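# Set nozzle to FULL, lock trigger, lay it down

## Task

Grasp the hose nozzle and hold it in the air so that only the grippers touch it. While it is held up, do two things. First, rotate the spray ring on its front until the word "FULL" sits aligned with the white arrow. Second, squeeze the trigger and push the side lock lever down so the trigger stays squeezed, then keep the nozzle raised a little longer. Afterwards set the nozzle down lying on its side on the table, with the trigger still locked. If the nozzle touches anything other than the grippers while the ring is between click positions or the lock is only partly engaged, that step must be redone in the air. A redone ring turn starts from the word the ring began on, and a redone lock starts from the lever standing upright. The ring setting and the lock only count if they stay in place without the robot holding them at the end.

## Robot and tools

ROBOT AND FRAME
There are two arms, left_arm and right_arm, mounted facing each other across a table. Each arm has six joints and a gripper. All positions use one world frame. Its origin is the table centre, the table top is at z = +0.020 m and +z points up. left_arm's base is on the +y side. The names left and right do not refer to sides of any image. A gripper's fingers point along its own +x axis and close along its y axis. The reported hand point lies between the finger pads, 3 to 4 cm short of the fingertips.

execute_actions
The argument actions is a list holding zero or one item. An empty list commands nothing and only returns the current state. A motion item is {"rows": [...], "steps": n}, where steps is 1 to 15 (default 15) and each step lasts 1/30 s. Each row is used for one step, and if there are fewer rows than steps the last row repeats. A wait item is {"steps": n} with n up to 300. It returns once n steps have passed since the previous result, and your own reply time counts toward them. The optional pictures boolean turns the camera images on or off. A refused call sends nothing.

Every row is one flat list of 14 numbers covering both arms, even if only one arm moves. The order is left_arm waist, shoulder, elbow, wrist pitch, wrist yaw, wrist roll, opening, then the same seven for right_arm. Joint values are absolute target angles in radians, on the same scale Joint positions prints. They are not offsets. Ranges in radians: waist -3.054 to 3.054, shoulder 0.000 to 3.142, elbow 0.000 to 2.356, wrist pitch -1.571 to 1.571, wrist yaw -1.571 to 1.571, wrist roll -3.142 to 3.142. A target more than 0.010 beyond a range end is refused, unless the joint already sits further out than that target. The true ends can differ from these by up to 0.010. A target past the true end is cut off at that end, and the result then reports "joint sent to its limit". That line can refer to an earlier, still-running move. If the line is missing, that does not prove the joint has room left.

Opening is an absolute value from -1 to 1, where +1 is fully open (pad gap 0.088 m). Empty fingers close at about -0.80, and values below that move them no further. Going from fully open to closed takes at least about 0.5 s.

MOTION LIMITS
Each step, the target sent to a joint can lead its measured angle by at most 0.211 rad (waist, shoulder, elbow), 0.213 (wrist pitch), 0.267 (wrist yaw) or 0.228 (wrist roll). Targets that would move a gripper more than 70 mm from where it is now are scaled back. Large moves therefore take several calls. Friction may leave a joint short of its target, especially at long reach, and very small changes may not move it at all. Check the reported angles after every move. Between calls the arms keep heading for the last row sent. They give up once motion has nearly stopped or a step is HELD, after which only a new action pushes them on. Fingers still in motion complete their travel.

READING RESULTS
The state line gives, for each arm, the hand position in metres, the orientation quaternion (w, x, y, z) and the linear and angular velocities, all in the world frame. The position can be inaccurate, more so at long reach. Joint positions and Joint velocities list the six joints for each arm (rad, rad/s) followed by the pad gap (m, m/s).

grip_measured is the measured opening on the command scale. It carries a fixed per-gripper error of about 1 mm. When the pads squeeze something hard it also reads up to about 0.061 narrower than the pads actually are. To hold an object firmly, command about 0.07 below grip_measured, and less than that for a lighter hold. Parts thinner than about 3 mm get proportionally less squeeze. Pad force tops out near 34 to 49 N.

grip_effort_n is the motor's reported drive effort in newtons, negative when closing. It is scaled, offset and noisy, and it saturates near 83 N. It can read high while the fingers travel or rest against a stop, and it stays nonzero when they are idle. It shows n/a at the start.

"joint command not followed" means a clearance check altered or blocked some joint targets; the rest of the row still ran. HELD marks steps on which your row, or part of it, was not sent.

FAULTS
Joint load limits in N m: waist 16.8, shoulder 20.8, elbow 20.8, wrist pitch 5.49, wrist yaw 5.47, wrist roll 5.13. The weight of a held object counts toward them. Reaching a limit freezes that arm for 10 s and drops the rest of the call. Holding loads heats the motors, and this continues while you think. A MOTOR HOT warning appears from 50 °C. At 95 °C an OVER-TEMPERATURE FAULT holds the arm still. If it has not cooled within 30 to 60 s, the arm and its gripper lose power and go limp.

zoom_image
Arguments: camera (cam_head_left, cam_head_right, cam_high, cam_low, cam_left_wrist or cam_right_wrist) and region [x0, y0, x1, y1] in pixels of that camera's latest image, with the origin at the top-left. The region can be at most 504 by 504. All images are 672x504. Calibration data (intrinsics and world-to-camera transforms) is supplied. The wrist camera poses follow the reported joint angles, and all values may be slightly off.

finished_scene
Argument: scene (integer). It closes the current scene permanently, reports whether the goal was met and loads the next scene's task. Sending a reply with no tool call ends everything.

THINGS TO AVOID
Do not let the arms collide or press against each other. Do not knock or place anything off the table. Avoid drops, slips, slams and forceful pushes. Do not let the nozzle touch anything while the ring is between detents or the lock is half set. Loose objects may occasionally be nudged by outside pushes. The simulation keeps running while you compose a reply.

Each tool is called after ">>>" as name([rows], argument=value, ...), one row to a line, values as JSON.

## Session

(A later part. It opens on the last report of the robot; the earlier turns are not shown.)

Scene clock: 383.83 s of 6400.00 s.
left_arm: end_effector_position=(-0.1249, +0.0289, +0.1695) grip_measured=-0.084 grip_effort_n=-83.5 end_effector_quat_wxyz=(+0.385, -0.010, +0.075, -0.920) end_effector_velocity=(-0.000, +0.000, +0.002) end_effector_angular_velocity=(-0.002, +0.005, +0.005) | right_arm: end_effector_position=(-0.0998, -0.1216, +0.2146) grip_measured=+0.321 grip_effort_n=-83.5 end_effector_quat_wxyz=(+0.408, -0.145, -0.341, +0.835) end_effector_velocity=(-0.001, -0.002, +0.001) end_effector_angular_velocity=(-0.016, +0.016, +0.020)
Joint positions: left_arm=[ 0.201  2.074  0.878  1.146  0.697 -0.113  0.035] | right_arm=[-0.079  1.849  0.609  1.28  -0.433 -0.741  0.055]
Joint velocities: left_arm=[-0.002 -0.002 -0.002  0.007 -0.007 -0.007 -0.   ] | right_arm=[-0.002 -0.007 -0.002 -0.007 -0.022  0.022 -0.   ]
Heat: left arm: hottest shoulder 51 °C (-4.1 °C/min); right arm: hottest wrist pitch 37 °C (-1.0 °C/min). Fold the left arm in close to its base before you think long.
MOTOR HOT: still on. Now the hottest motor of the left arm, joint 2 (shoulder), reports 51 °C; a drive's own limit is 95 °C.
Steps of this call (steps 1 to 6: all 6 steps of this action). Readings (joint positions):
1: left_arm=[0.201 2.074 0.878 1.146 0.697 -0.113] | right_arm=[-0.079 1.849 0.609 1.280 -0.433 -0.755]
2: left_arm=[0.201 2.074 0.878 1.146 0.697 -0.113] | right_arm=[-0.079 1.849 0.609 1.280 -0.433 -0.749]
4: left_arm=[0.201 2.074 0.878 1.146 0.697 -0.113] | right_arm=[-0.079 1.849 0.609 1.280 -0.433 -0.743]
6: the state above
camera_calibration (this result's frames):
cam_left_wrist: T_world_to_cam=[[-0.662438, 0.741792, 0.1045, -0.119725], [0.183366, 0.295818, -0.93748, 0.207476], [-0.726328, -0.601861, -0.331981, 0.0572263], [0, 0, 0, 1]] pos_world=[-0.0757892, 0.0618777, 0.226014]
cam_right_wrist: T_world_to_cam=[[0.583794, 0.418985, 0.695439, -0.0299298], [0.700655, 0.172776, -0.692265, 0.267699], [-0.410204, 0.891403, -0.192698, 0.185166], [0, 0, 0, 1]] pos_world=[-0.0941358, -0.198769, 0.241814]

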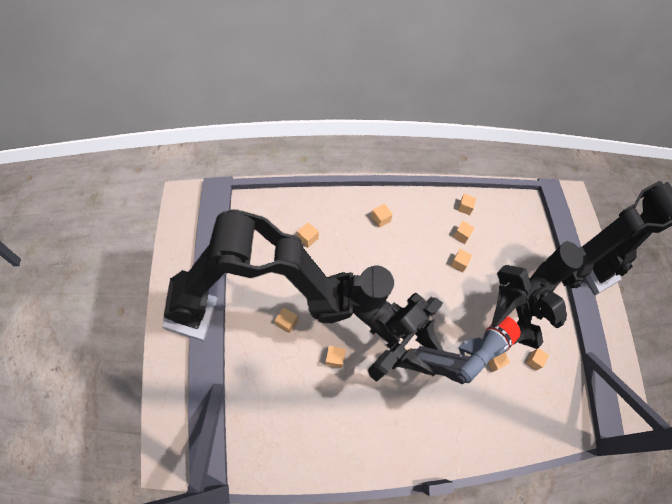

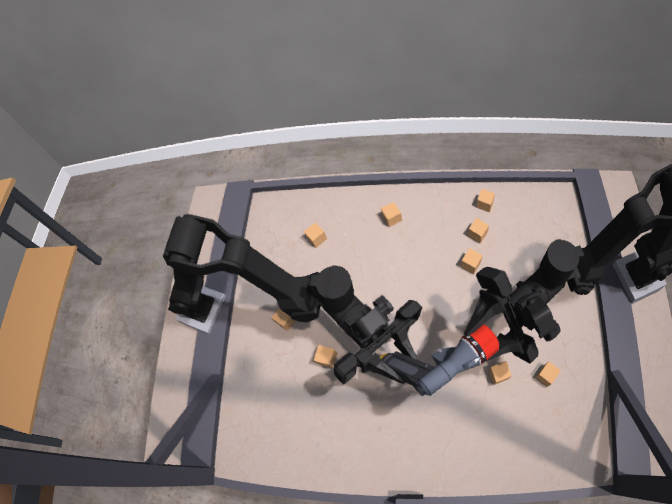

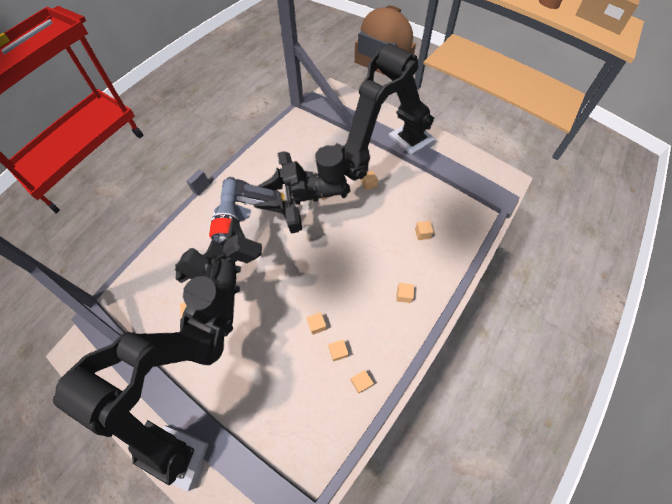

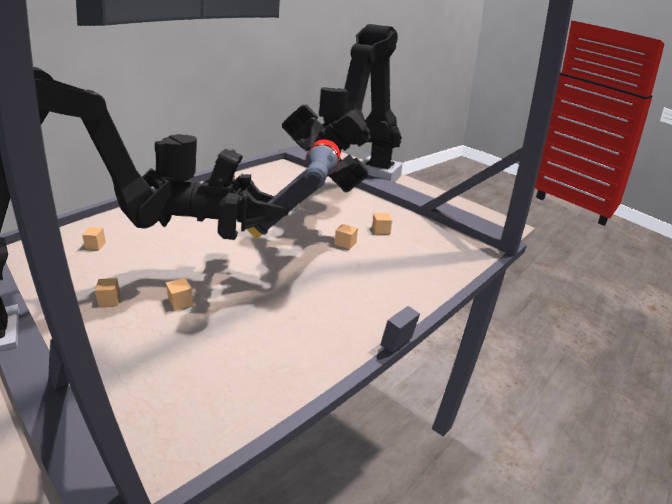

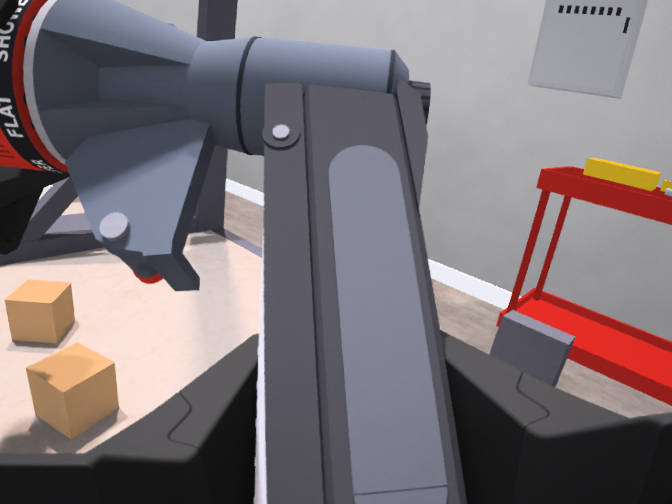

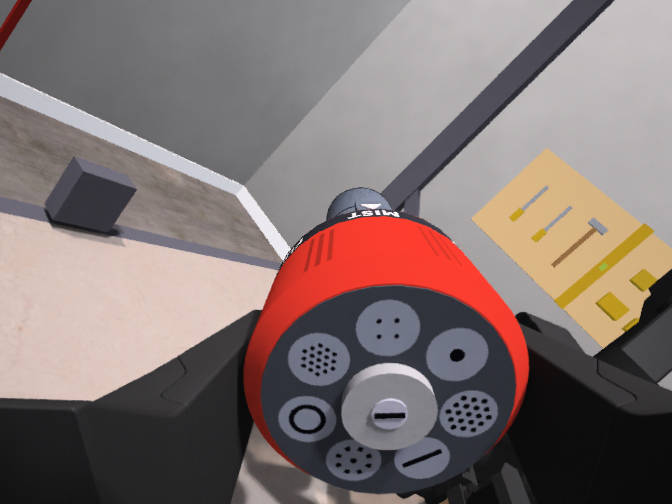

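>>> execute_actions([
  {"rows": [[0.200,2.073,0.881,1.155,0.700,-0.115,-0.14,-0.079,1.861,0.615,1.277,-0.428,-0.731,0.27],[0.200,2.073,0.881,1.155,0.700,-0.115,-0.14,-0.079,1.861,0.615,1.277,-0.428,-0.725,0.27],[0.200,2.073,0.881,1.155,0.700,-0.115,-0.14,-0.079,1.861,0.615,1.277,-0.428,-0.713,0.27],[0.200,2.073,0.881,1.155,0.700,-0.115,-0.14,-0.079,1.861,0.615,1.277,-0.428,-0.696,0.27],[0.200,2.073,0.881,1.155,0.700,-0.115,-0.14,-0.079,1.861,0.615,1.277,-0.428,-0.675,0.27],[0.200,2.073,0.881,1.155,0.700,-0.115,-0.14,-0.079,1.861,0.615,1.277,-0.428,-0.649,0.27],[0.200,2.073,0.881,1.155,0.700,-0.115,-0.14,-0.079,1.861,0.615,1.277,-0.428,-0.619,0.27],[0.200,2.073,0.881,1.155,0.700,-0.115,-0.14,-0.079,1.861,0.615,1.277,-0.428,-0.586,0.27],[0.200,2.073,0.881,1.155,0.700,-0.115,-0.14,-0.079,1.861,0.615,1.277,-0.428,-0.549,0.27],[0.200,2.073,0.881,1.155,0.700,-0.115,-0.14,-0.079,1.861,0.615,1.277,-0.428,-0.510,0.27],[0.200,2.073,0.881,1.155,0.700,-0.115,-0.14,-0.079,1.861,0.615,1.277,-0.428,-0.467,0.27],[0.200,2.073,0.881,1.155,0.700,-0.115,-0.14,-0.079,1.861,0.615,1.277,-0.428,-0.423,0.27],[0.200,2.073,0.881,1.155,0.700,-0.115,-0.14,-0.079,1.861,0.615,1.277,-0.428,-0.378,0.27],[0.200,2.073,0.881,1.155,0.700,-0.115,-0.14,-0.079,1.861,0.615,1.277,-0.428,-0.331,0.27],[0.200,2.073,0.881,1.155,0.700,-0.115,-0.14,-0.079,1.861,0.615,1.277,-0.428,-0.284,0.27]], "steps": 15},
], pictures=false)

>>> execute_actions([
  {"rows": [[0.200,2.073,0.881,1.155,0.700,-0.115,-0.14,-0.079,1.861,0.615,1.277,-0.428,-0.237,0.27],[0.200,2.073,0.881,1.155,0.700,-0.115,-0.14,-0.079,1.861,0.615,1.277,-0.428,-0.190,0.27],[0.200,2.073,0.881,1.155,0.700,-0.115,-0.14,-0.079,1.861,0.615,1.277,-0.428,-0.145,0.27],[0.200,2.073,0.881,1.155,0.700,-0.115,-0.14,-0.079,1.861,0.615,1.277,-0.428,-0.101,0.27],[0.200,2.073,0.881,1.155,0.700,-0.115,-0.14,-0.079,1.861,0.615,1.277,-0.428,-0.059,0.27],[0.200,2.073,0.881,1.155,0.700,-0.115,-0.14,-0.079,1.861,0.615,1.277,-0.428,-0.019,0.27],[0.200,2.073,0.881,1.155,0.700,-0.115,-0.14,-0.079,1.861,0.615,1.277,-0.428,0.018,0.27],[0.200,2.073,0.881,1.155,0.700,-0.115,-0.14,-0.079,1.861,0.615,1.277,-0.428,0.051,0.27],[0.200,2.073,0.881,1.155,0.700,-0.115,-0.14,-0.079,1.861,0.615,1.277,-0.428,0.081,0.27],[0.200,2.073,0.881,1.155,0.700,-0.115,-0.14,-0.079,1.861,0.615,1.277,-0.428,0.107,0.27],[0.200,2.073,0.881,1.155,0.700,-0.115,-0.14,-0.079,1.861,0.615,1.277,-0.428,0.128,0.27],[0.200,2.073,0.881,1.155,0.700,-0.115,-0.14,-0.079,1.861,0.615,1.277,-0.428,0.145,0.27],[0.200,2.073,0.881,1.155,0.700,-0.115,-0.14,-0.079,1.861,0.615,1.277,-0.428,0.157,0.27],[0.200,2.073,0.881,1.155,0.700,-0.115,-0.14,-0.079,1.861,0.615,1.277,-0.428,0.165,0.27],[0.200,2.073,0.881,1.155,0.700,-0.115,-0.14,-0.079,1.861,0.615,1.277,-0.428,0.167,0.27]], "steps": 15},
], pictures=false)

>>> execute_actions([
  {"rows": [[0.200,2.073,0.881,1.155,0.700,-0.115,-0.14,-0.079,1.861,0.615,1.277,-0.428,0.167,0.27]], "steps": 8},
])

>>> zoom_image(camera="cam_head_right", region=[400, 300, 540, 405])

Scene clock: 398.73 s of 6400.00 s.
left_arm: end_effector_position=(-0.1249, +0.0289, +0.1696) grip_measured=-0.084 grip_effort_n=-83.5 end_effector_quat_wxyz=(+0.385, -0.010, +0.074, -0.920) end_effector_velocity=(-0.000, +0.000, +0.002) end_effector_angular_velocity=(-0.002, +0.005, +0.005) | right_arm: end_effector_position=(-0.1004, -0.1219, +0.2144) grip_measured=+0.321 grip_effort_n=-83.5 end_effector_quat_wxyz=(+0.426, -0.071, -0.188, +0.882) end_effector_velocity=(+0.002, +0.000, +0.004) end_effector_angular_velocity=(-0.792, +1.001, +0.036)
Joint positions: left_arm=[ 0.201  2.074  0.878  1.146  0.697 -0.113  0.035] | right_arm=[-0.078  1.85   0.609  1.28  -0.433 -0.387  0.055]
Joint velocities: left_arm=[-0.002 -0.002 -0.002  0.007 -0.007 -0.007 -0.   ] | right_arm=[-0.002 -0.007 -0.002  0.007  0.007  1.282 -0.   ]
Heat: left arm: hottest shoulder 51 °C (-2.0 °C/min); right arm: hottest wrist pitch 37 °C (-1.0 °C/min). Fold the left arm in close to its base before you think long.
MOTOR HOT: still on. Now the hottest motor of the left arm, joint 2 (shoulder), reports 51 °C; a drive's own limit is 95 °C.
Steps of this call (steps 1 to 15: the robot went on to your last target; steps 16 to 90: nothing new was sent; then 11.40 s passed at rest; steps 91 to 105: all 15 steps of this action). Readings (joint positions):
91: left_arm=[0.201 2.074 0.878 1.146 0.697 -0.113] | right_arm=[-0.079 1.849 0.609 1.280 -0.433 -0.738]
92: left_arm=[0.201 2.074 0.878 1.146 0.697 -0.113] | right_arm=[-0.079 1.849 0.609 1.280 -0.433 -0.736]
94: left_arm=[0.201 2.074 0.878 1.146 0.697 -0.113] | right_arm=[-0.079 1.849 0.609 1.280 -0.433 -0.722]
98: left_arm=[0.201 2.074 0.878 1.146 0.697 -0.113] | right_arm=[-0.079 1.849 0.609 1.280 -0.433 -0.650]
105: the state above

Scene clock: 399.23 s of 6400.00 s.
left_arm: end_effector_position=(-0.1250, +0.0290, +0.1696) grip_measured=-0.084 grip_effort_n=-83.5 end_effector_quat_wxyz=(+0.385, -0.010, +0.074, -0.920) end_effector_velocity=(+0.001, -0.001, -0.004) end_effector_angular_velocity=(+0.037, +0.013, +0.020) | right_arm: end_effector_position=(-0.1016, -0.1224, +0.2144) grip_measured=+0.321 grip_effort_n=-83.5 end_effector_quat_wxyz=(+0.429, +0.042, +0.046, +0.901) end_effector_velocity=(+0.000, -0.000, -0.002) end_effector_angular_velocity=(-0.233, +0.263, +0.008)
Joint positions: left_arm=[ 0.201  2.074  0.878  1.146  0.698 -0.113  0.035] | right_arm=[-0.075  1.85   0.609  1.28  -0.433  0.135  0.055]
Joint velocities: left_arm=[-0.002 -0.002 -0.002 -0.022 -0.022 -0.022 -0.   ] | right_arm=[ 0.002 -0.007 -0.002 -0.022  0.007  0.344 -0.   ]
Heat: left arm: hottest shoulder 51 °C (-2.0 °C/min); right arm: hottest wrist pitch 37 °C (-1.0 °C/min). Fold the left arm in close to its base before you think long.
MOTOR HOT: still on. Now the hottest motor of the left arm, joint 2 (shoulder), reports 51 °C; a drive's own limit is 95 °C.
Steps of this call (steps 1 to 15: all 15 steps of this action). Readings (joint positions):
1: left_arm=[0.201 2.074 0.878 1.146 0.697 -0.113] | right_arm=[-0.078 1.850 0.609 1.280 -0.433 -0.342]
2: left_arm=[0.201 2.074 0.878 1.146 0.697 -0.113] | right_arm=[-0.078 1.850 0.609 1.280 -0.433 -0.297]
4: left_arm=[0.201 2.074 0.878 1.146 0.697 -0.113] | right_arm=[-0.077 1.850 0.609 1.280 -0.433 -0.207]
8: left_arm=[0.201 2.074 0.878 1.146 0.698 -0.113] | right_arm=[-0.076 1.850 0.609 1.280 -0.433 -0.043]
15: the state above

Scene clock: 399.50 s of 6400.00 s.
left_arm: end_effector_position=(-0.1250, +0.0290, +0.1696) grip_measured=-0.084 grip_effort_n=-83.5 end_effector_quat_wxyz=(+0.385, -0.010, +0.074, -0.920) end_effector_velocity=(-0.000, +0.000, +0.002) end_effector_angular_velocity=(-0.023, -0.015, +0.004) | right_arm: end_effector_position=(-0.1018, -0.1224, +0.2144) grip_measured=+0.321 grip_effort_n=-83.5 end_effector_quat_wxyz=(+0.428, +0.047, +0.057, +0.901) end_effector_velocity=(-0.001, -0.003, -0.001) end_effector_angular_velocity=(-0.002, -0.008, +0.019)
Joint positions: left_arm=[ 0.201  2.074  0.878  1.146  0.698 -0.113  0.035] | right_arm=[-0.075  1.85   0.609  1.28  -0.433  0.16   0.055]
Joint velocities: left_arm=[-0.002 -0.002 -0.002  0.007 -0.007  0.022 -0.   ] | right_arm=[-0.002 -0.007 -0.007 -0.007 -0.022 -0.007 -0.   ]
Heat: left arm: hottest shoulder 51 °C (-2.0 °C/min); right arm: hottest wrist pitch 37 °C (-1.0 °C/min). Fold the left arm in close to its base before you think long.
MOTOR HOT: still on. Now the hottest motor of the left arm, joint 2 (shoulder), reports 51 °C; a drive's own limit is 95 °C.
Steps of this call (steps 1 to 8: all 8 steps of this action). Readings (joint positions):
1: left_arm=[0.201 2.074 0.878 1.146 0.698 -0.113] | right_arm=[-0.075 1.850 0.609 1.280 -0.433 0.144]
2: left_arm=[0.201 2.074 0.878 1.146 0.698 -0.113] | right_arm=[-0.075 1.850 0.609 1.280 -0.433 0.150]
4: left_arm=[0.201 2.074 0.878 1.146 0.698 -0.113] | right_arm=[-0.075 1.850 0.609 1.280 -0.433 0.157]
8: the state above
camera_calibration (this result's frames):
cam_left_wrist: T_world_to_cam=[[-0.661578, 0.742627, 0.104019, -0.119741], [0.183591, 0.2949, -0.937725, 0.207698], [-0.727055, -0.601281, -0.331439, 0.057054], [0, 0, 0, 1]] pos_world=[-0.0758678, 0.0619782, 0.226128]
cam_right_wrist: T_world_to_cam=[[0.775486, 0.617671, -0.130782, 0.192703], [0.0866762, -0.309333, -0.946995, 0.202245], [-0.625387, 0.723046, -0.293421, 0.164114], [0, 0, 0, 1]] pos_world=[-0.0643336, -0.175129, 0.264881]

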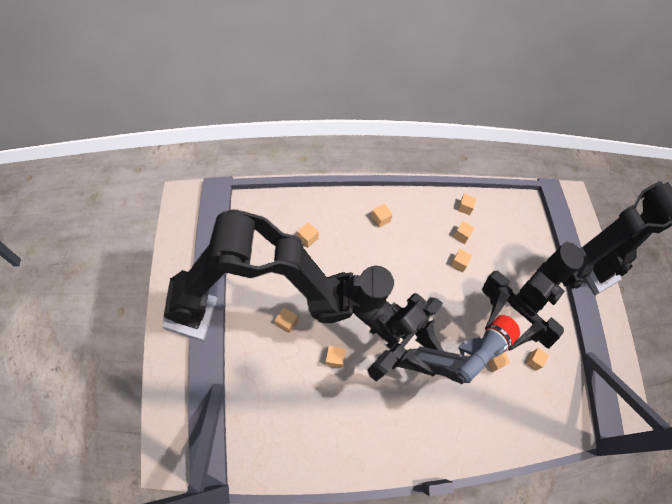

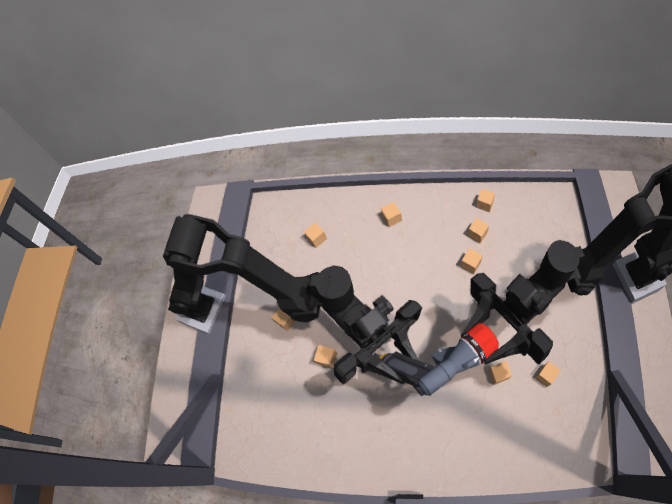

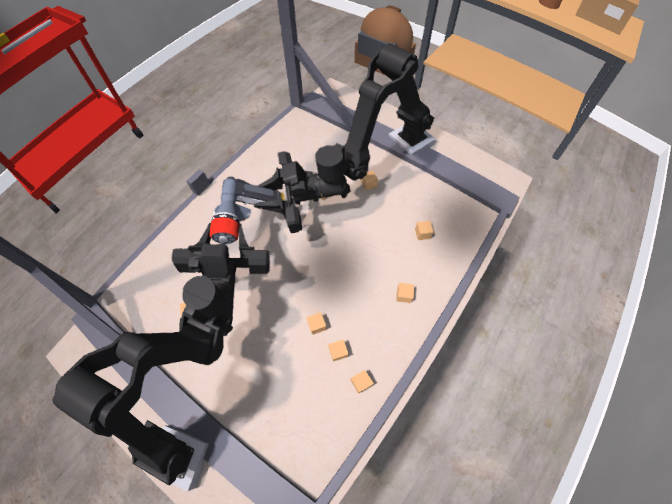

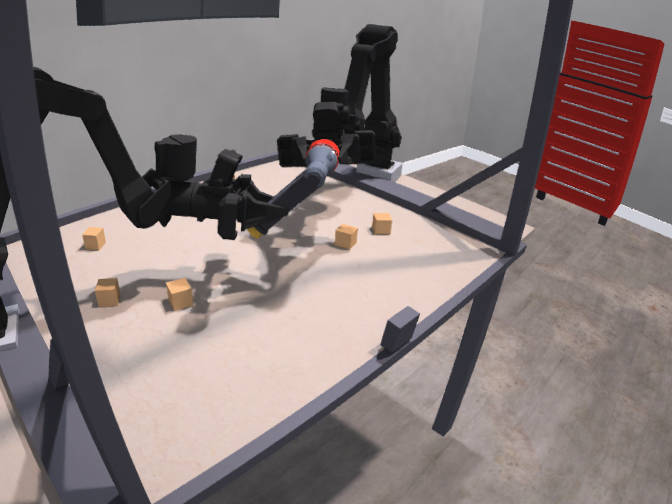

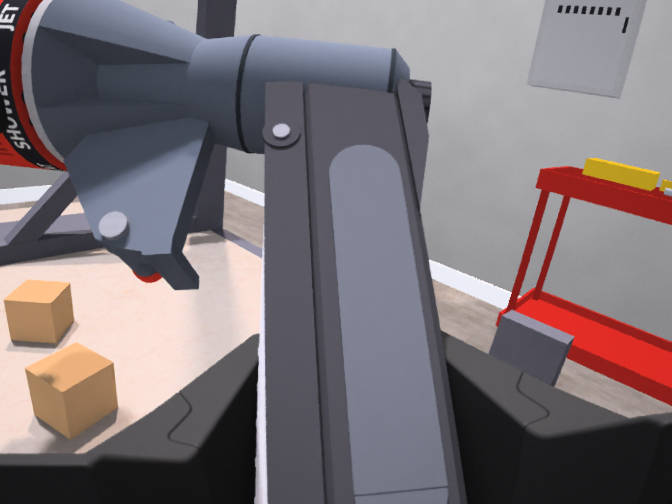

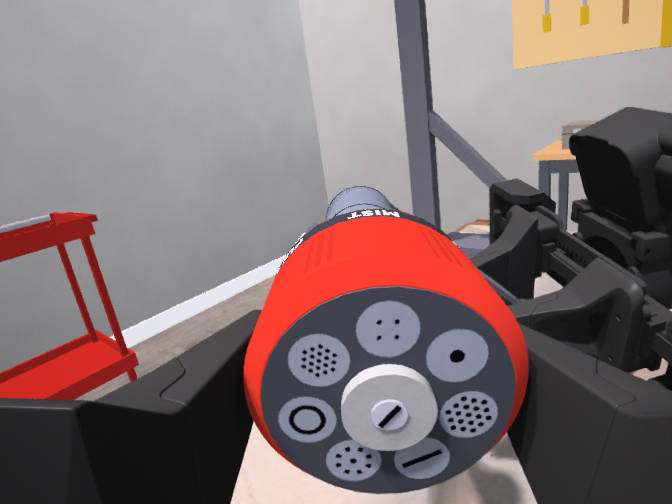

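Region (400, 300, 540, 405) of cam_head_right's 672x504 image, scaled by 3.600, with more detail than that image has; it fills the top 378 rows of this view, and the rest is white.

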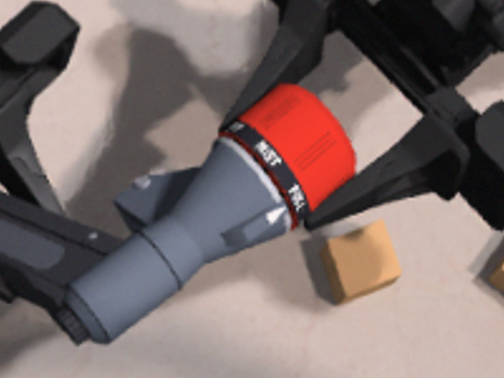

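>>> execute_actions([
  {"rows": [[0.200,2.073,0.881,1.155,0.700,-0.115,-0.14,-0.077,1.858,0.613,1.278,-0.430,0.163,0.31],[0.200,2.073,0.881,1.155,0.700,-0.115,-0.14,-0.077,1.858,0.613,1.278,-0.430,0.163,0.35],[0.200,2.073,0.881,1.155,0.700,-0.115,-0.14,-0.077,1.858,0.613,1.278,-0.430,0.163,0.40],[0.200,2.073,0.881,1.155,0.700,-0.115,-0.14,-0.077,1.858,0.613,1.278,-0.430,0.163,0.47],[0.200,2.073,0.881,1.155,0.700,-0.115,-0.14,-0.077,1.858,0.613,1.278,-0.430,0.163,0.55],[0.200,2.073,0.881,1.155,0.700,-0.115,-0.14,-0.077,1.858,0.613,1.278,-0.430,0.163,0.64],[0.200,2.073,0.881,1.155,0.700,-0.115,-0.14,-0.077,1.858,0.613,1.278,-0.430,0.163,0.72],[0.200,2.073,0.881,1.155,0.700,-0.115,-0.14,-0.077,1.858,0.613,1.278,-0.430,0.163,0.78]], "steps": 10},
], pictures=false)

>>> execute_actions([
  {"rows": [[0.200,2.073,0.881,1.155,0.700,-0.115,-0.14,-0.081,1.854,0.608,1.282,-0.433,0.163,0.78],[0.200,2.073,0.881,1.155,0.700,-0.115,-0.14,-0.087,1.851,0.598,1.292,-0.441,0.163,0.78],[0.200,2.073,0.881,1.155,0.700,-0.115,-0.14,-0.097,1.845,0.580,1.309,-0.454,0.163,0.78],[0.200,2.073,0.881,1.155,0.700,-0.115,-0.14,-0.111,1.838,0.557,1.332,-0.472,0.163,0.78],[0.200,2.073,0.881,1.155,0.700,-0.115,-0.14,-0.127,1.830,0.529,1.359,-0.493,0.163,0.78],[0.200,2.073,0.881,1.155,0.700,-0.115,-0.14,-0.145,1.820,0.497,1.390,-0.517,0.163,0.78],[0.200,2.073,0.881,1.155,0.700,-0.115,-0.14,-0.165,1.810,0.463,1.423,-0.543,0.163,0.78],[0.200,2.073,0.881,1.155,0.700,-0.115,-0.14,-0.185,1.790,0.431,1.439,-0.566,0.163,0.78],[0.200,2.073,0.881,1.155,0.700,-0.115,-0.14,-0.204,1.762,0.405,1.438,-0.586,0.163,0.78],[0.200,2.073,0.881,1.155,0.700,-0.115,-0.14,-0.222,1.735,0.380,1.436,-0.604,0.163,0.78],[0.200,2.073,0.881,1.155,0.700,-0.115,-0.14,-0.237,1.711,0.358,1.435,-0.620,0.163,0.78],[0.200,2.073,0.881,1.155,0.700,-0.115,-0.14,-0.250,1.692,0.340,1.434,-0.634,0.163,0.78],[0.200,2.073,0.881,1.155,0.700,-0.115,-0.14,-0.260,1.677,0.326,1.433,-0.644,0.163,0.78],[0.200,2.073,0.881,1.155,0.700,-0.115,-0.14,-0.266,1.668,0.318,1.432,-0.650,0.163,0.78],[0.200,2.073,0.881,1.155,0.700,-0.115,-0.14,-0.268,1.665,0.315,1.432,-0.652,0.163,0.78]], "steps": 15},
], pictures=false)

>>> execute_actions([
  {"rows": [[0.200,2.073,0.881,1.155,0.700,-0.115,-0.14,-0.268,1.665,0.315,1.432,-0.652,0.163,0.78]], "steps": 6},
])

>>> zoom_image(camera="cam_head_right", region=[430, 315, 510, 375])

Scene clock: 448.17 s of 6400.00 s.
left_arm: end_effector_position=(-0.1252, +0.0291, +0.1694) grip_measured=-0.084 grip_effort_n=-83.5 end_effector_quat_wxyz=(+0.385, -0.010, +0.075, -0.920) end_effector_velocity=(-0.000, +0.000, -0.001) end_effector_angular_velocity=(+0.023, +0.015, +0.006) | right_arm: end_effector_position=(-0.1018, -0.1224, +0.2144) grip_measured=+0.707 grip_effort_n=14.7 end_effector_quat_wxyz=(+0.428, +0.047, +0.057, +0.901) end_effector_velocity=(+0.000, -0.002, -0.005) end_effector_angular_velocity=(-0.012, -0.010, +0.005)
Joint positions: left_arm=[ 0.201  2.074  0.878  1.145  0.698 -0.113  0.035] | right_arm=[-0.075  1.85   0.609  1.28  -0.433  0.161  0.074]
Joint velocities: left_arm=[-0.002 -0.002 -0.002 -0.007 -0.007 -0.022 -0.   ] | right_arm=[-0.002  0.002 -0.007 -0.007 -0.007 -0.007  0.044]
Heat: left arm: hottest shoulder 51 °C (+0.0 °C/min); right arm: hottest wrist pitch 37 °C (+0.0 °C/min). Fold the left arm in close to its base before you think long.
MOTOR HOT: still on. Now the hottest motor of the left arm, joint 2 (shoulder), reports 51 °C; a drive's own limit is 95 °C.
Steps of this call (steps 1 to 15: the robot went on to your last target; steps 16 to 90: nothing new was sent; then 45.33 s passed at rest; steps 91 to 100: all 10 steps of this action). Readings (joint positions):
91: left_arm=[0.201 2.074 0.878 1.146 0.698 -0.113] | right_arm=[-0.075 1.850 0.609 1.280 -0.433 0.161]
92: left_arm=[0.201 2.074 0.878 1.146 0.698 -0.113] | right_arm=[-0.075 1.850 0.609 1.280 -0.433 0.161]
94: left_arm=[0.201 2.074 0.878 1.146 0.698 -0.113] | right_arm=[-0.075 1.850 0.609 1.280 -0.433 0.161]
98: left_arm=[0.201 2.074 0.878 1.145 0.698 -0.113] | right_arm=[-0.075 1.850 0.609 1.280 -0.433 0.161]
100: the state above

Scene clock: 448.67 s of 6400.00 s.
left_arm: end_effector_position=(-0.1252, +0.0291, +0.1694) grip_measured=-0.084 grip_effort_n=-83.5 end_effector_quat_wxyz=(+0.385, -0.010, +0.075, -0.920) end_effector_velocity=(-0.000, +0.001, -0.003) end_effector_angular_velocity=(+0.017, +0.004, +0.005) | right_arm: end_effector_position=(-0.0476, -0.1793, +0.2178) grip_measured=+0.777 grip_effort_n=14.7 end_effector_quat_wxyz=(+0.419, +0.055, +0.035, +0.905) end_effector_velocity=(+0.058, -0.091, +0.029) end_effector_angular_velocity=(+0.068, -0.013, +0.034)
Joint positions: left_arm=[ 0.201  2.074  0.878  1.145  0.698 -0.113  0.035] | right_arm=[-0.251  1.693  0.349  1.43  -0.626  0.161  0.077]
Joint velocities: left_arm=[-0.002 -0.002 -0.007 -0.007 -0.007 -0.007 -0.   ] | right_arm=[-0.237 -0.388 -0.339  0.022 -0.271  0.007  0.   ]
Heat: left arm: hottest shoulder 51 °C (+0.0 °C/min); right arm: hottest wrist pitch 37 °C (+0.0 °C/min). Fold the left arm in close to its base before you think long.
MOTOR HOT: still on. Now the hottest motor of the left arm, joint 2 (shoulder), reports 51 °C; a drive's own limit is 95 °C.
Steps of this call (steps 1 to 15: all 15 steps of this action). Readings (joint positions):
1: left_arm=[0.201 2.074 0.878 1.145 0.698 -0.113] | right_arm=[-0.075 1.850 0.609 1.280 -0.433 0.161]
2: left_arm=[0.201 2.074 0.878 1.145 0.698 -0.113] | right_arm=[-0.076 1.850 0.609 1.281 -0.433 0.161]
4: left_arm=[0.201 2.074 0.878 1.145 0.698 -0.113] | right_arm=[-0.087 1.849 0.598 1.302 -0.444 0.161]
8: left_arm=[0.201 2.074 0.878 1.145 0.698 -0.113] | right_arm=[-0.143 1.824 0.507 1.387 -0.513 0.161]
15: the state above

Scene clock: 448.87 s of 6400.00 s.
left_arm: end_effector_position=(-0.1252, +0.0291, +0.1694) grip_measured=-0.084 grip_effort_n=-83.5 end_effector_quat_wxyz=(+0.385, -0.010, +0.075, -0.920) end_effector_velocity=(+0.001, -0.001, -0.004) end_effector_angular_velocity=(+0.027, +0.002, +0.020) | right_arm: end_effector_position=(-0.0447, -0.1852, +0.2180) grip_measured=+0.777 grip_effort_n=14.2 end_effector_quat_wxyz=(+0.417, +0.054, +0.036, +0.906) end_effector_velocity=(+0.000, -0.010, -0.003) end_effector_angular_velocity=(-0.007, -0.011, +0.034)
Joint positions: left_arm=[ 0.201  2.074  0.878  1.145  0.698 -0.113  0.035] | right_arm=[-0.264  1.673  0.327  1.431 -0.644  0.161  0.077]
Joint velocities: left_arm=[-0.002 -0.002 -0.002 -0.022 -0.022 -0.007  0.   ] | right_arm=[-0.017 -0.022 -0.027 -0.007 -0.051 -0.007 -0.   ]
Heat: left arm: hottest shoulder 51 °C (+0.0 °C/min); right arm: hottest wrist pitch 37 °C (+0.0 °C/min). Fold the left arm in close to its base before you think long.
MOTOR HOT: still on. Now the hottest motor of the left arm, joint 2 (shoulder), reports 51 °C; a drive's own limit is 95 °C.
Steps of this call (steps 1 to 6: all 6 steps of this action). Readings (joint positions):
1: left_arm=[0.201 2.074 0.878 1.145 0.698 -0.113] | right_arm=[-0.256 1.684 0.340 1.431 -0.632 0.161]
2: left_arm=[0.201 2.074 0.878 1.145 0.698 -0.113] | right_arm=[-0.260 1.678 0.335 1.431 -0.636 0.161]
4: left_arm=[0.201 2.074 0.878 1.145 0.698 -0.113] | right_arm=[-0.263 1.674 0.329 1.431 -0.642 0.161]
6: the state above
camera_calibration (this result's frames):
cam_left_wrist: T_world_to_cam=[[-0.661304, 0.74276, 0.104804, -0.119985], [0.183792, 0.2959, -0.937371, 0.207452], [-0.727253, -0.600625, -0.332193, 0.0569774], [0, 0, 0, 1]] pos_world=[-0.0760374, 0.0619573, 0.225961]
cam_right_wrist: T_world_to_cam=[[0.762887, 0.63913, -0.0975488, 0.183865], [0.0979537, -0.263398, -0.959701, 0.193039], [-0.639068, 0.722589, -0.263548, 0.239017], [0, 0, 0, 1]] pos_world=[-0.00642927, -0.239378, 0.266188]

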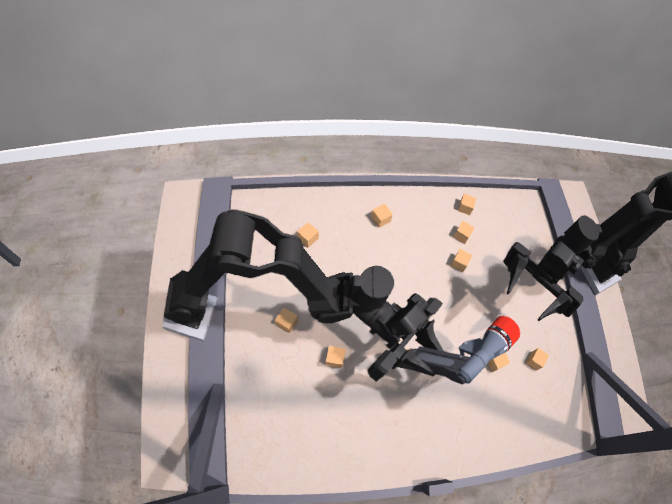

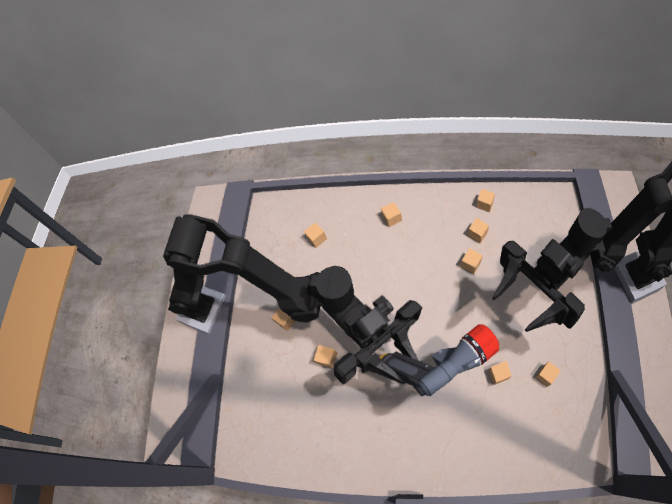

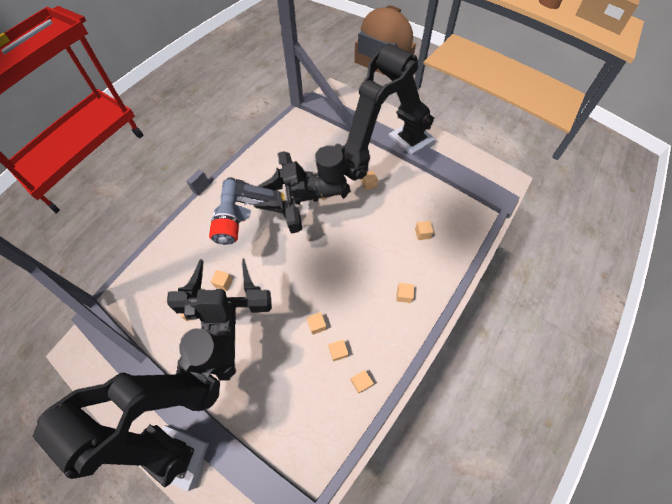

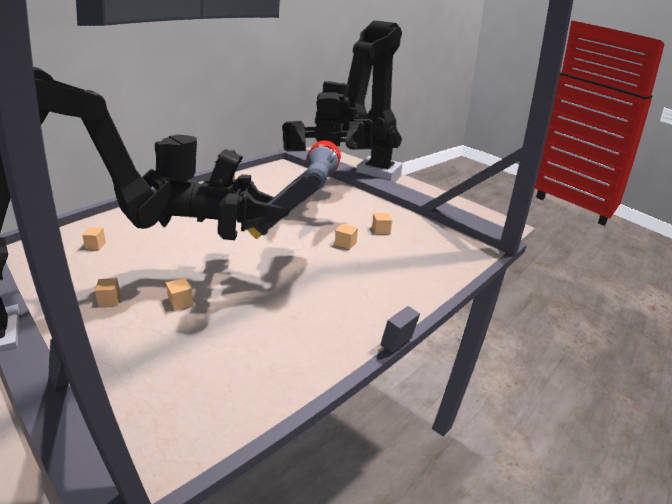

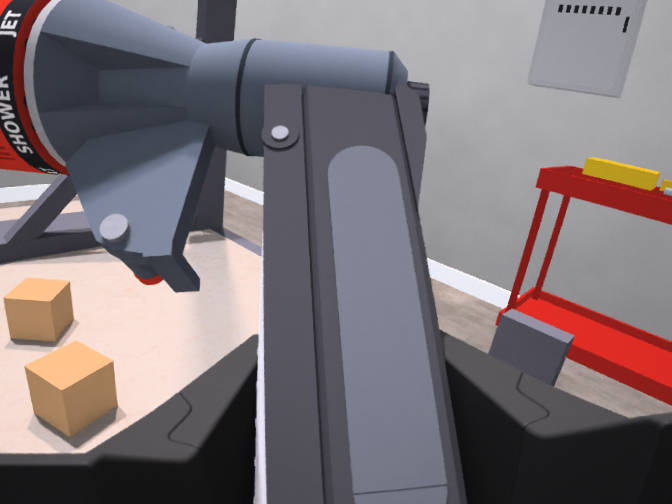

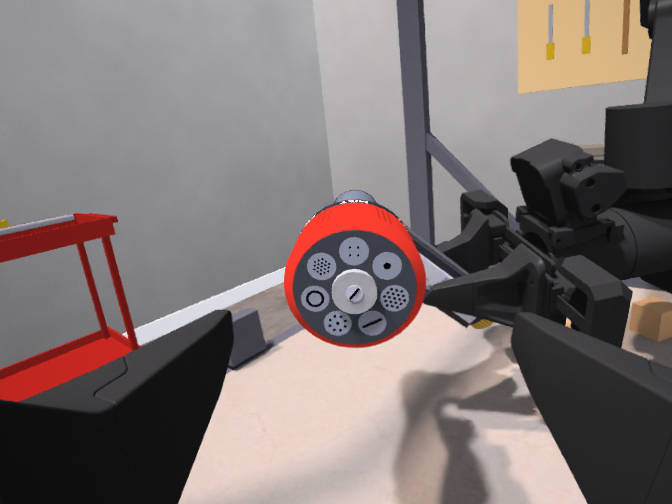

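Region (430, 315, 510, 375) of cam_head_right's 672x504 image, scaled by 6.300, with more detail than that image has; it fills the top 378 rows of this view, and the rest is white.

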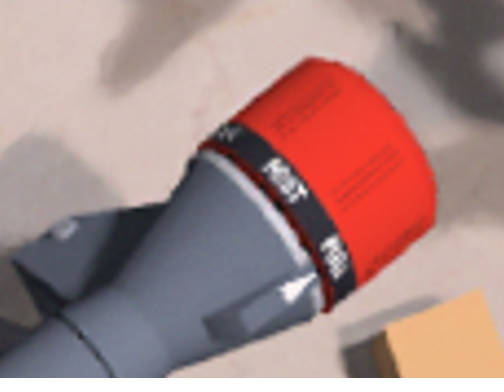

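>>> execute_actions(actions=[])

Scene clock: 458.63 s of 6400.00 s.
left_arm: end_effector_position=(-0.1252, +0.0291, +0.1694) grip_measured=-0.084 grip_effort_n=-83.5 end_effector_quat_wxyz=(+0.385, -0.010, +0.075, -0.920) end_effector_velocity=(-0.000, -0.001, +0.005) end_effector_angular_velocity=(-0.012, +0.006, +0.005) | right_arm: end_effector_position=(-0.0445, -0.1857, +0.2179) grip_measured=+0.777 grip_effort_n=14.7 end_effector_quat_wxyz=(+0.417, +0.054, +0.036, +0.907) end_effector_velocity=(-0.000, +0.000, +0.000) end_effector_angular_velocity=(+0.002, -0.006, +0.004)
Joint positions: left_arm=[ 0.201  2.074  0.878  1.145  0.698 -0.113  0.035] | right_arm=[-0.265  1.671  0.325  1.431 -0.645  0.161  0.077]
Joint velocities: left_arm=[-0.002 -0.007  0.002  0.007 -0.007 -0.007 -0.   ] | right_arm=[-0.002 -0.002  0.002 -0.007 -0.007 -0.007 -0.   ]
Heat: left arm: hottest shoulder 50 °C (-1.0 °C/min); right arm: hottest wrist pitch 37 °C (+0.0 °C/min). Fold the left arm in close to its base before you think long.
MOTOR HOT: still on. Now the hottest motor of the left arm, joint 2 (shoulder), reports 50 °C; a drive's own limit is 95 °C.
Steps of this call (steps 1 to 15: the robot went on to your last target; steps 16 to 90: nothing new was sent; then 6.77 s passed at rest). Readings (joint positions):
1: left_arm=[0.201 2.074 0.878 1.145 0.698 -0.113] | right_arm=[-0.264 1.672 0.326 1.431 -0.644 0.161]
2: left_arm=[0.201 2.074 0.878 1.145 0.698 -0.113] | right_arm=[-0.264 1.672 0.326 1.431 -0.645 0.161]
4: left_arm=[0.201 2.074 0.878 1.145 0.698 -0.113] | right_arm=[-0.265 1.671 0.325 1.431 -0.645 0.161]
8: left_arm=[0.201 2.074 0.878 1.145 0.698 -0.113] | right_arm=[-0.265 1.671 0.325 1.431 -0.645 0.161]
90: the state above
All arms were judged still, so your last target was given up. Only a new action makes them travel on or press farther. Fingers that are still opening or closing keep moving.
camera_calibration (this result's frames):
cam_left_wrist: T_world_to_cam=[[-0.661304, 0.74276, 0.104804, -0.119985], [0.183792, 0.2959, -0.937371, 0.207452], [-0.727253, -0.600625, -0.332193, 0.0569774], [0, 0, 0, 1]] pos_world=[-0.0760374, 0.0619573, 0.225961]
cam_right_wrist: T_world_to_cam=[[0.762662, 0.63938, -0.097672, 0.184055], [0.098198, -0.263719, -0.959588, 0.192728], [-0.6393, 0.72225, -0.263914, 0.239518], [0, 0, 0, 1]] pos_world=[-0.00617305, -0.239847, 0.266129]

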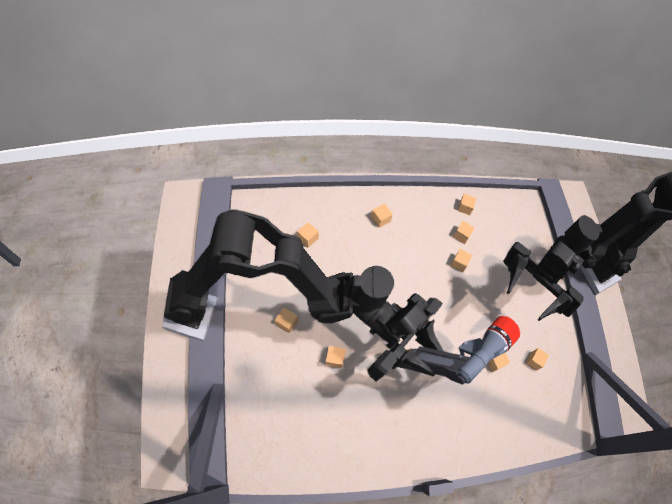

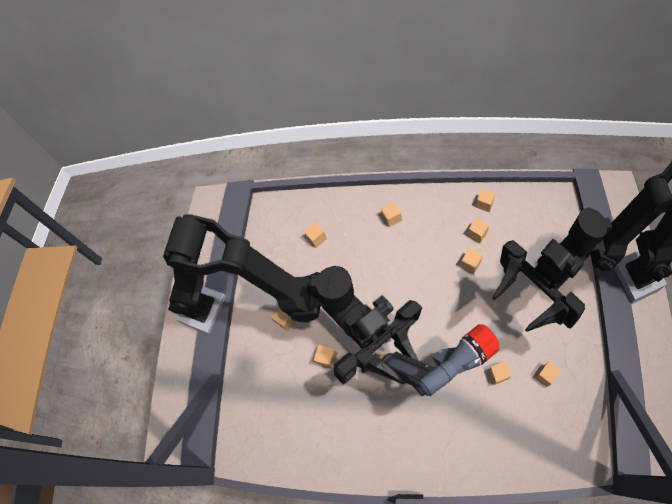

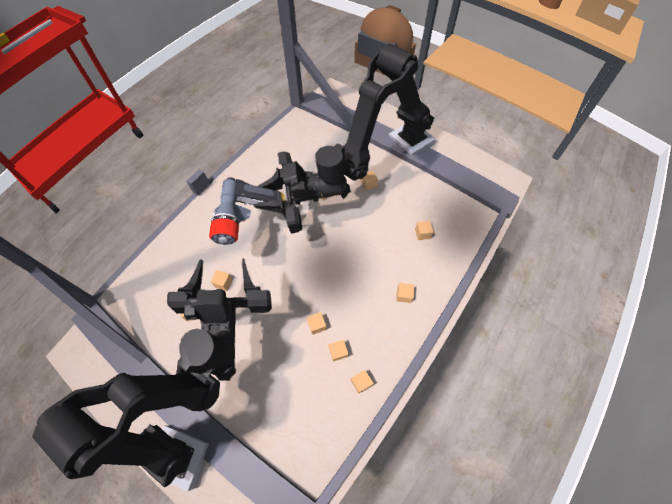

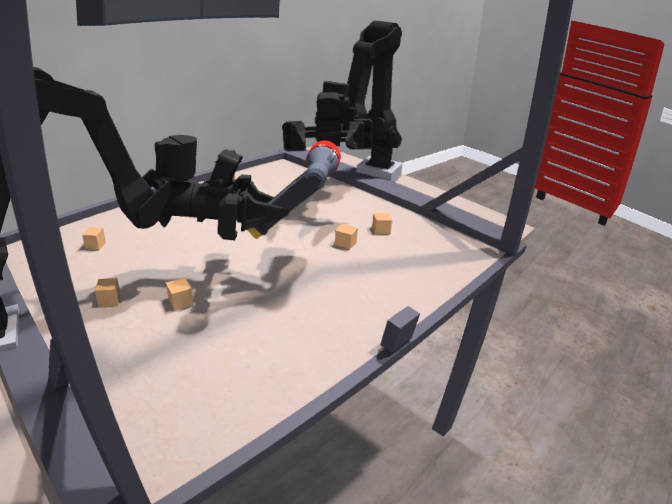

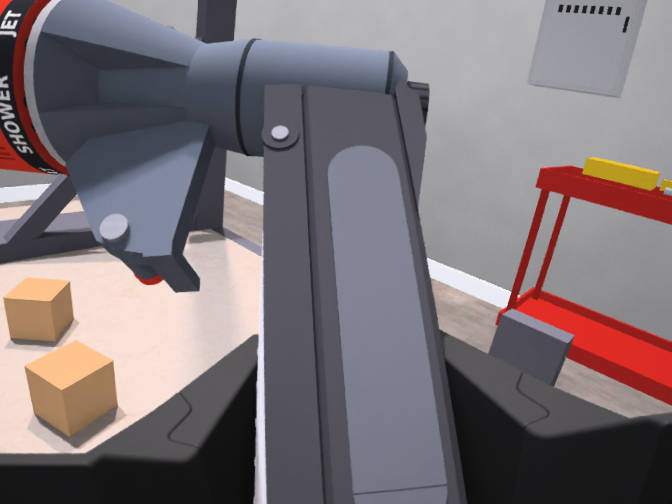

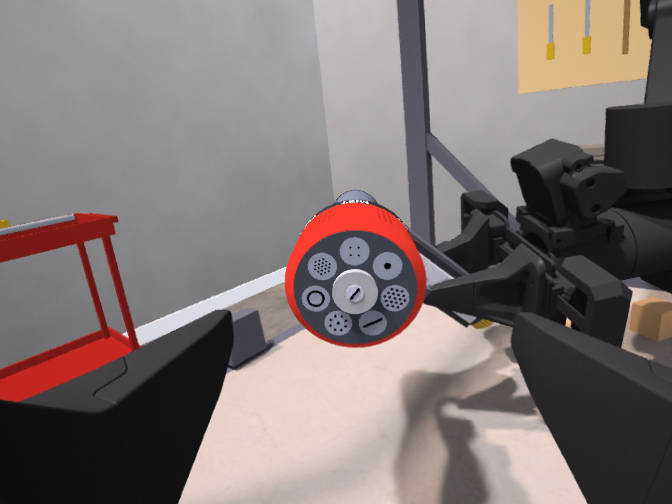

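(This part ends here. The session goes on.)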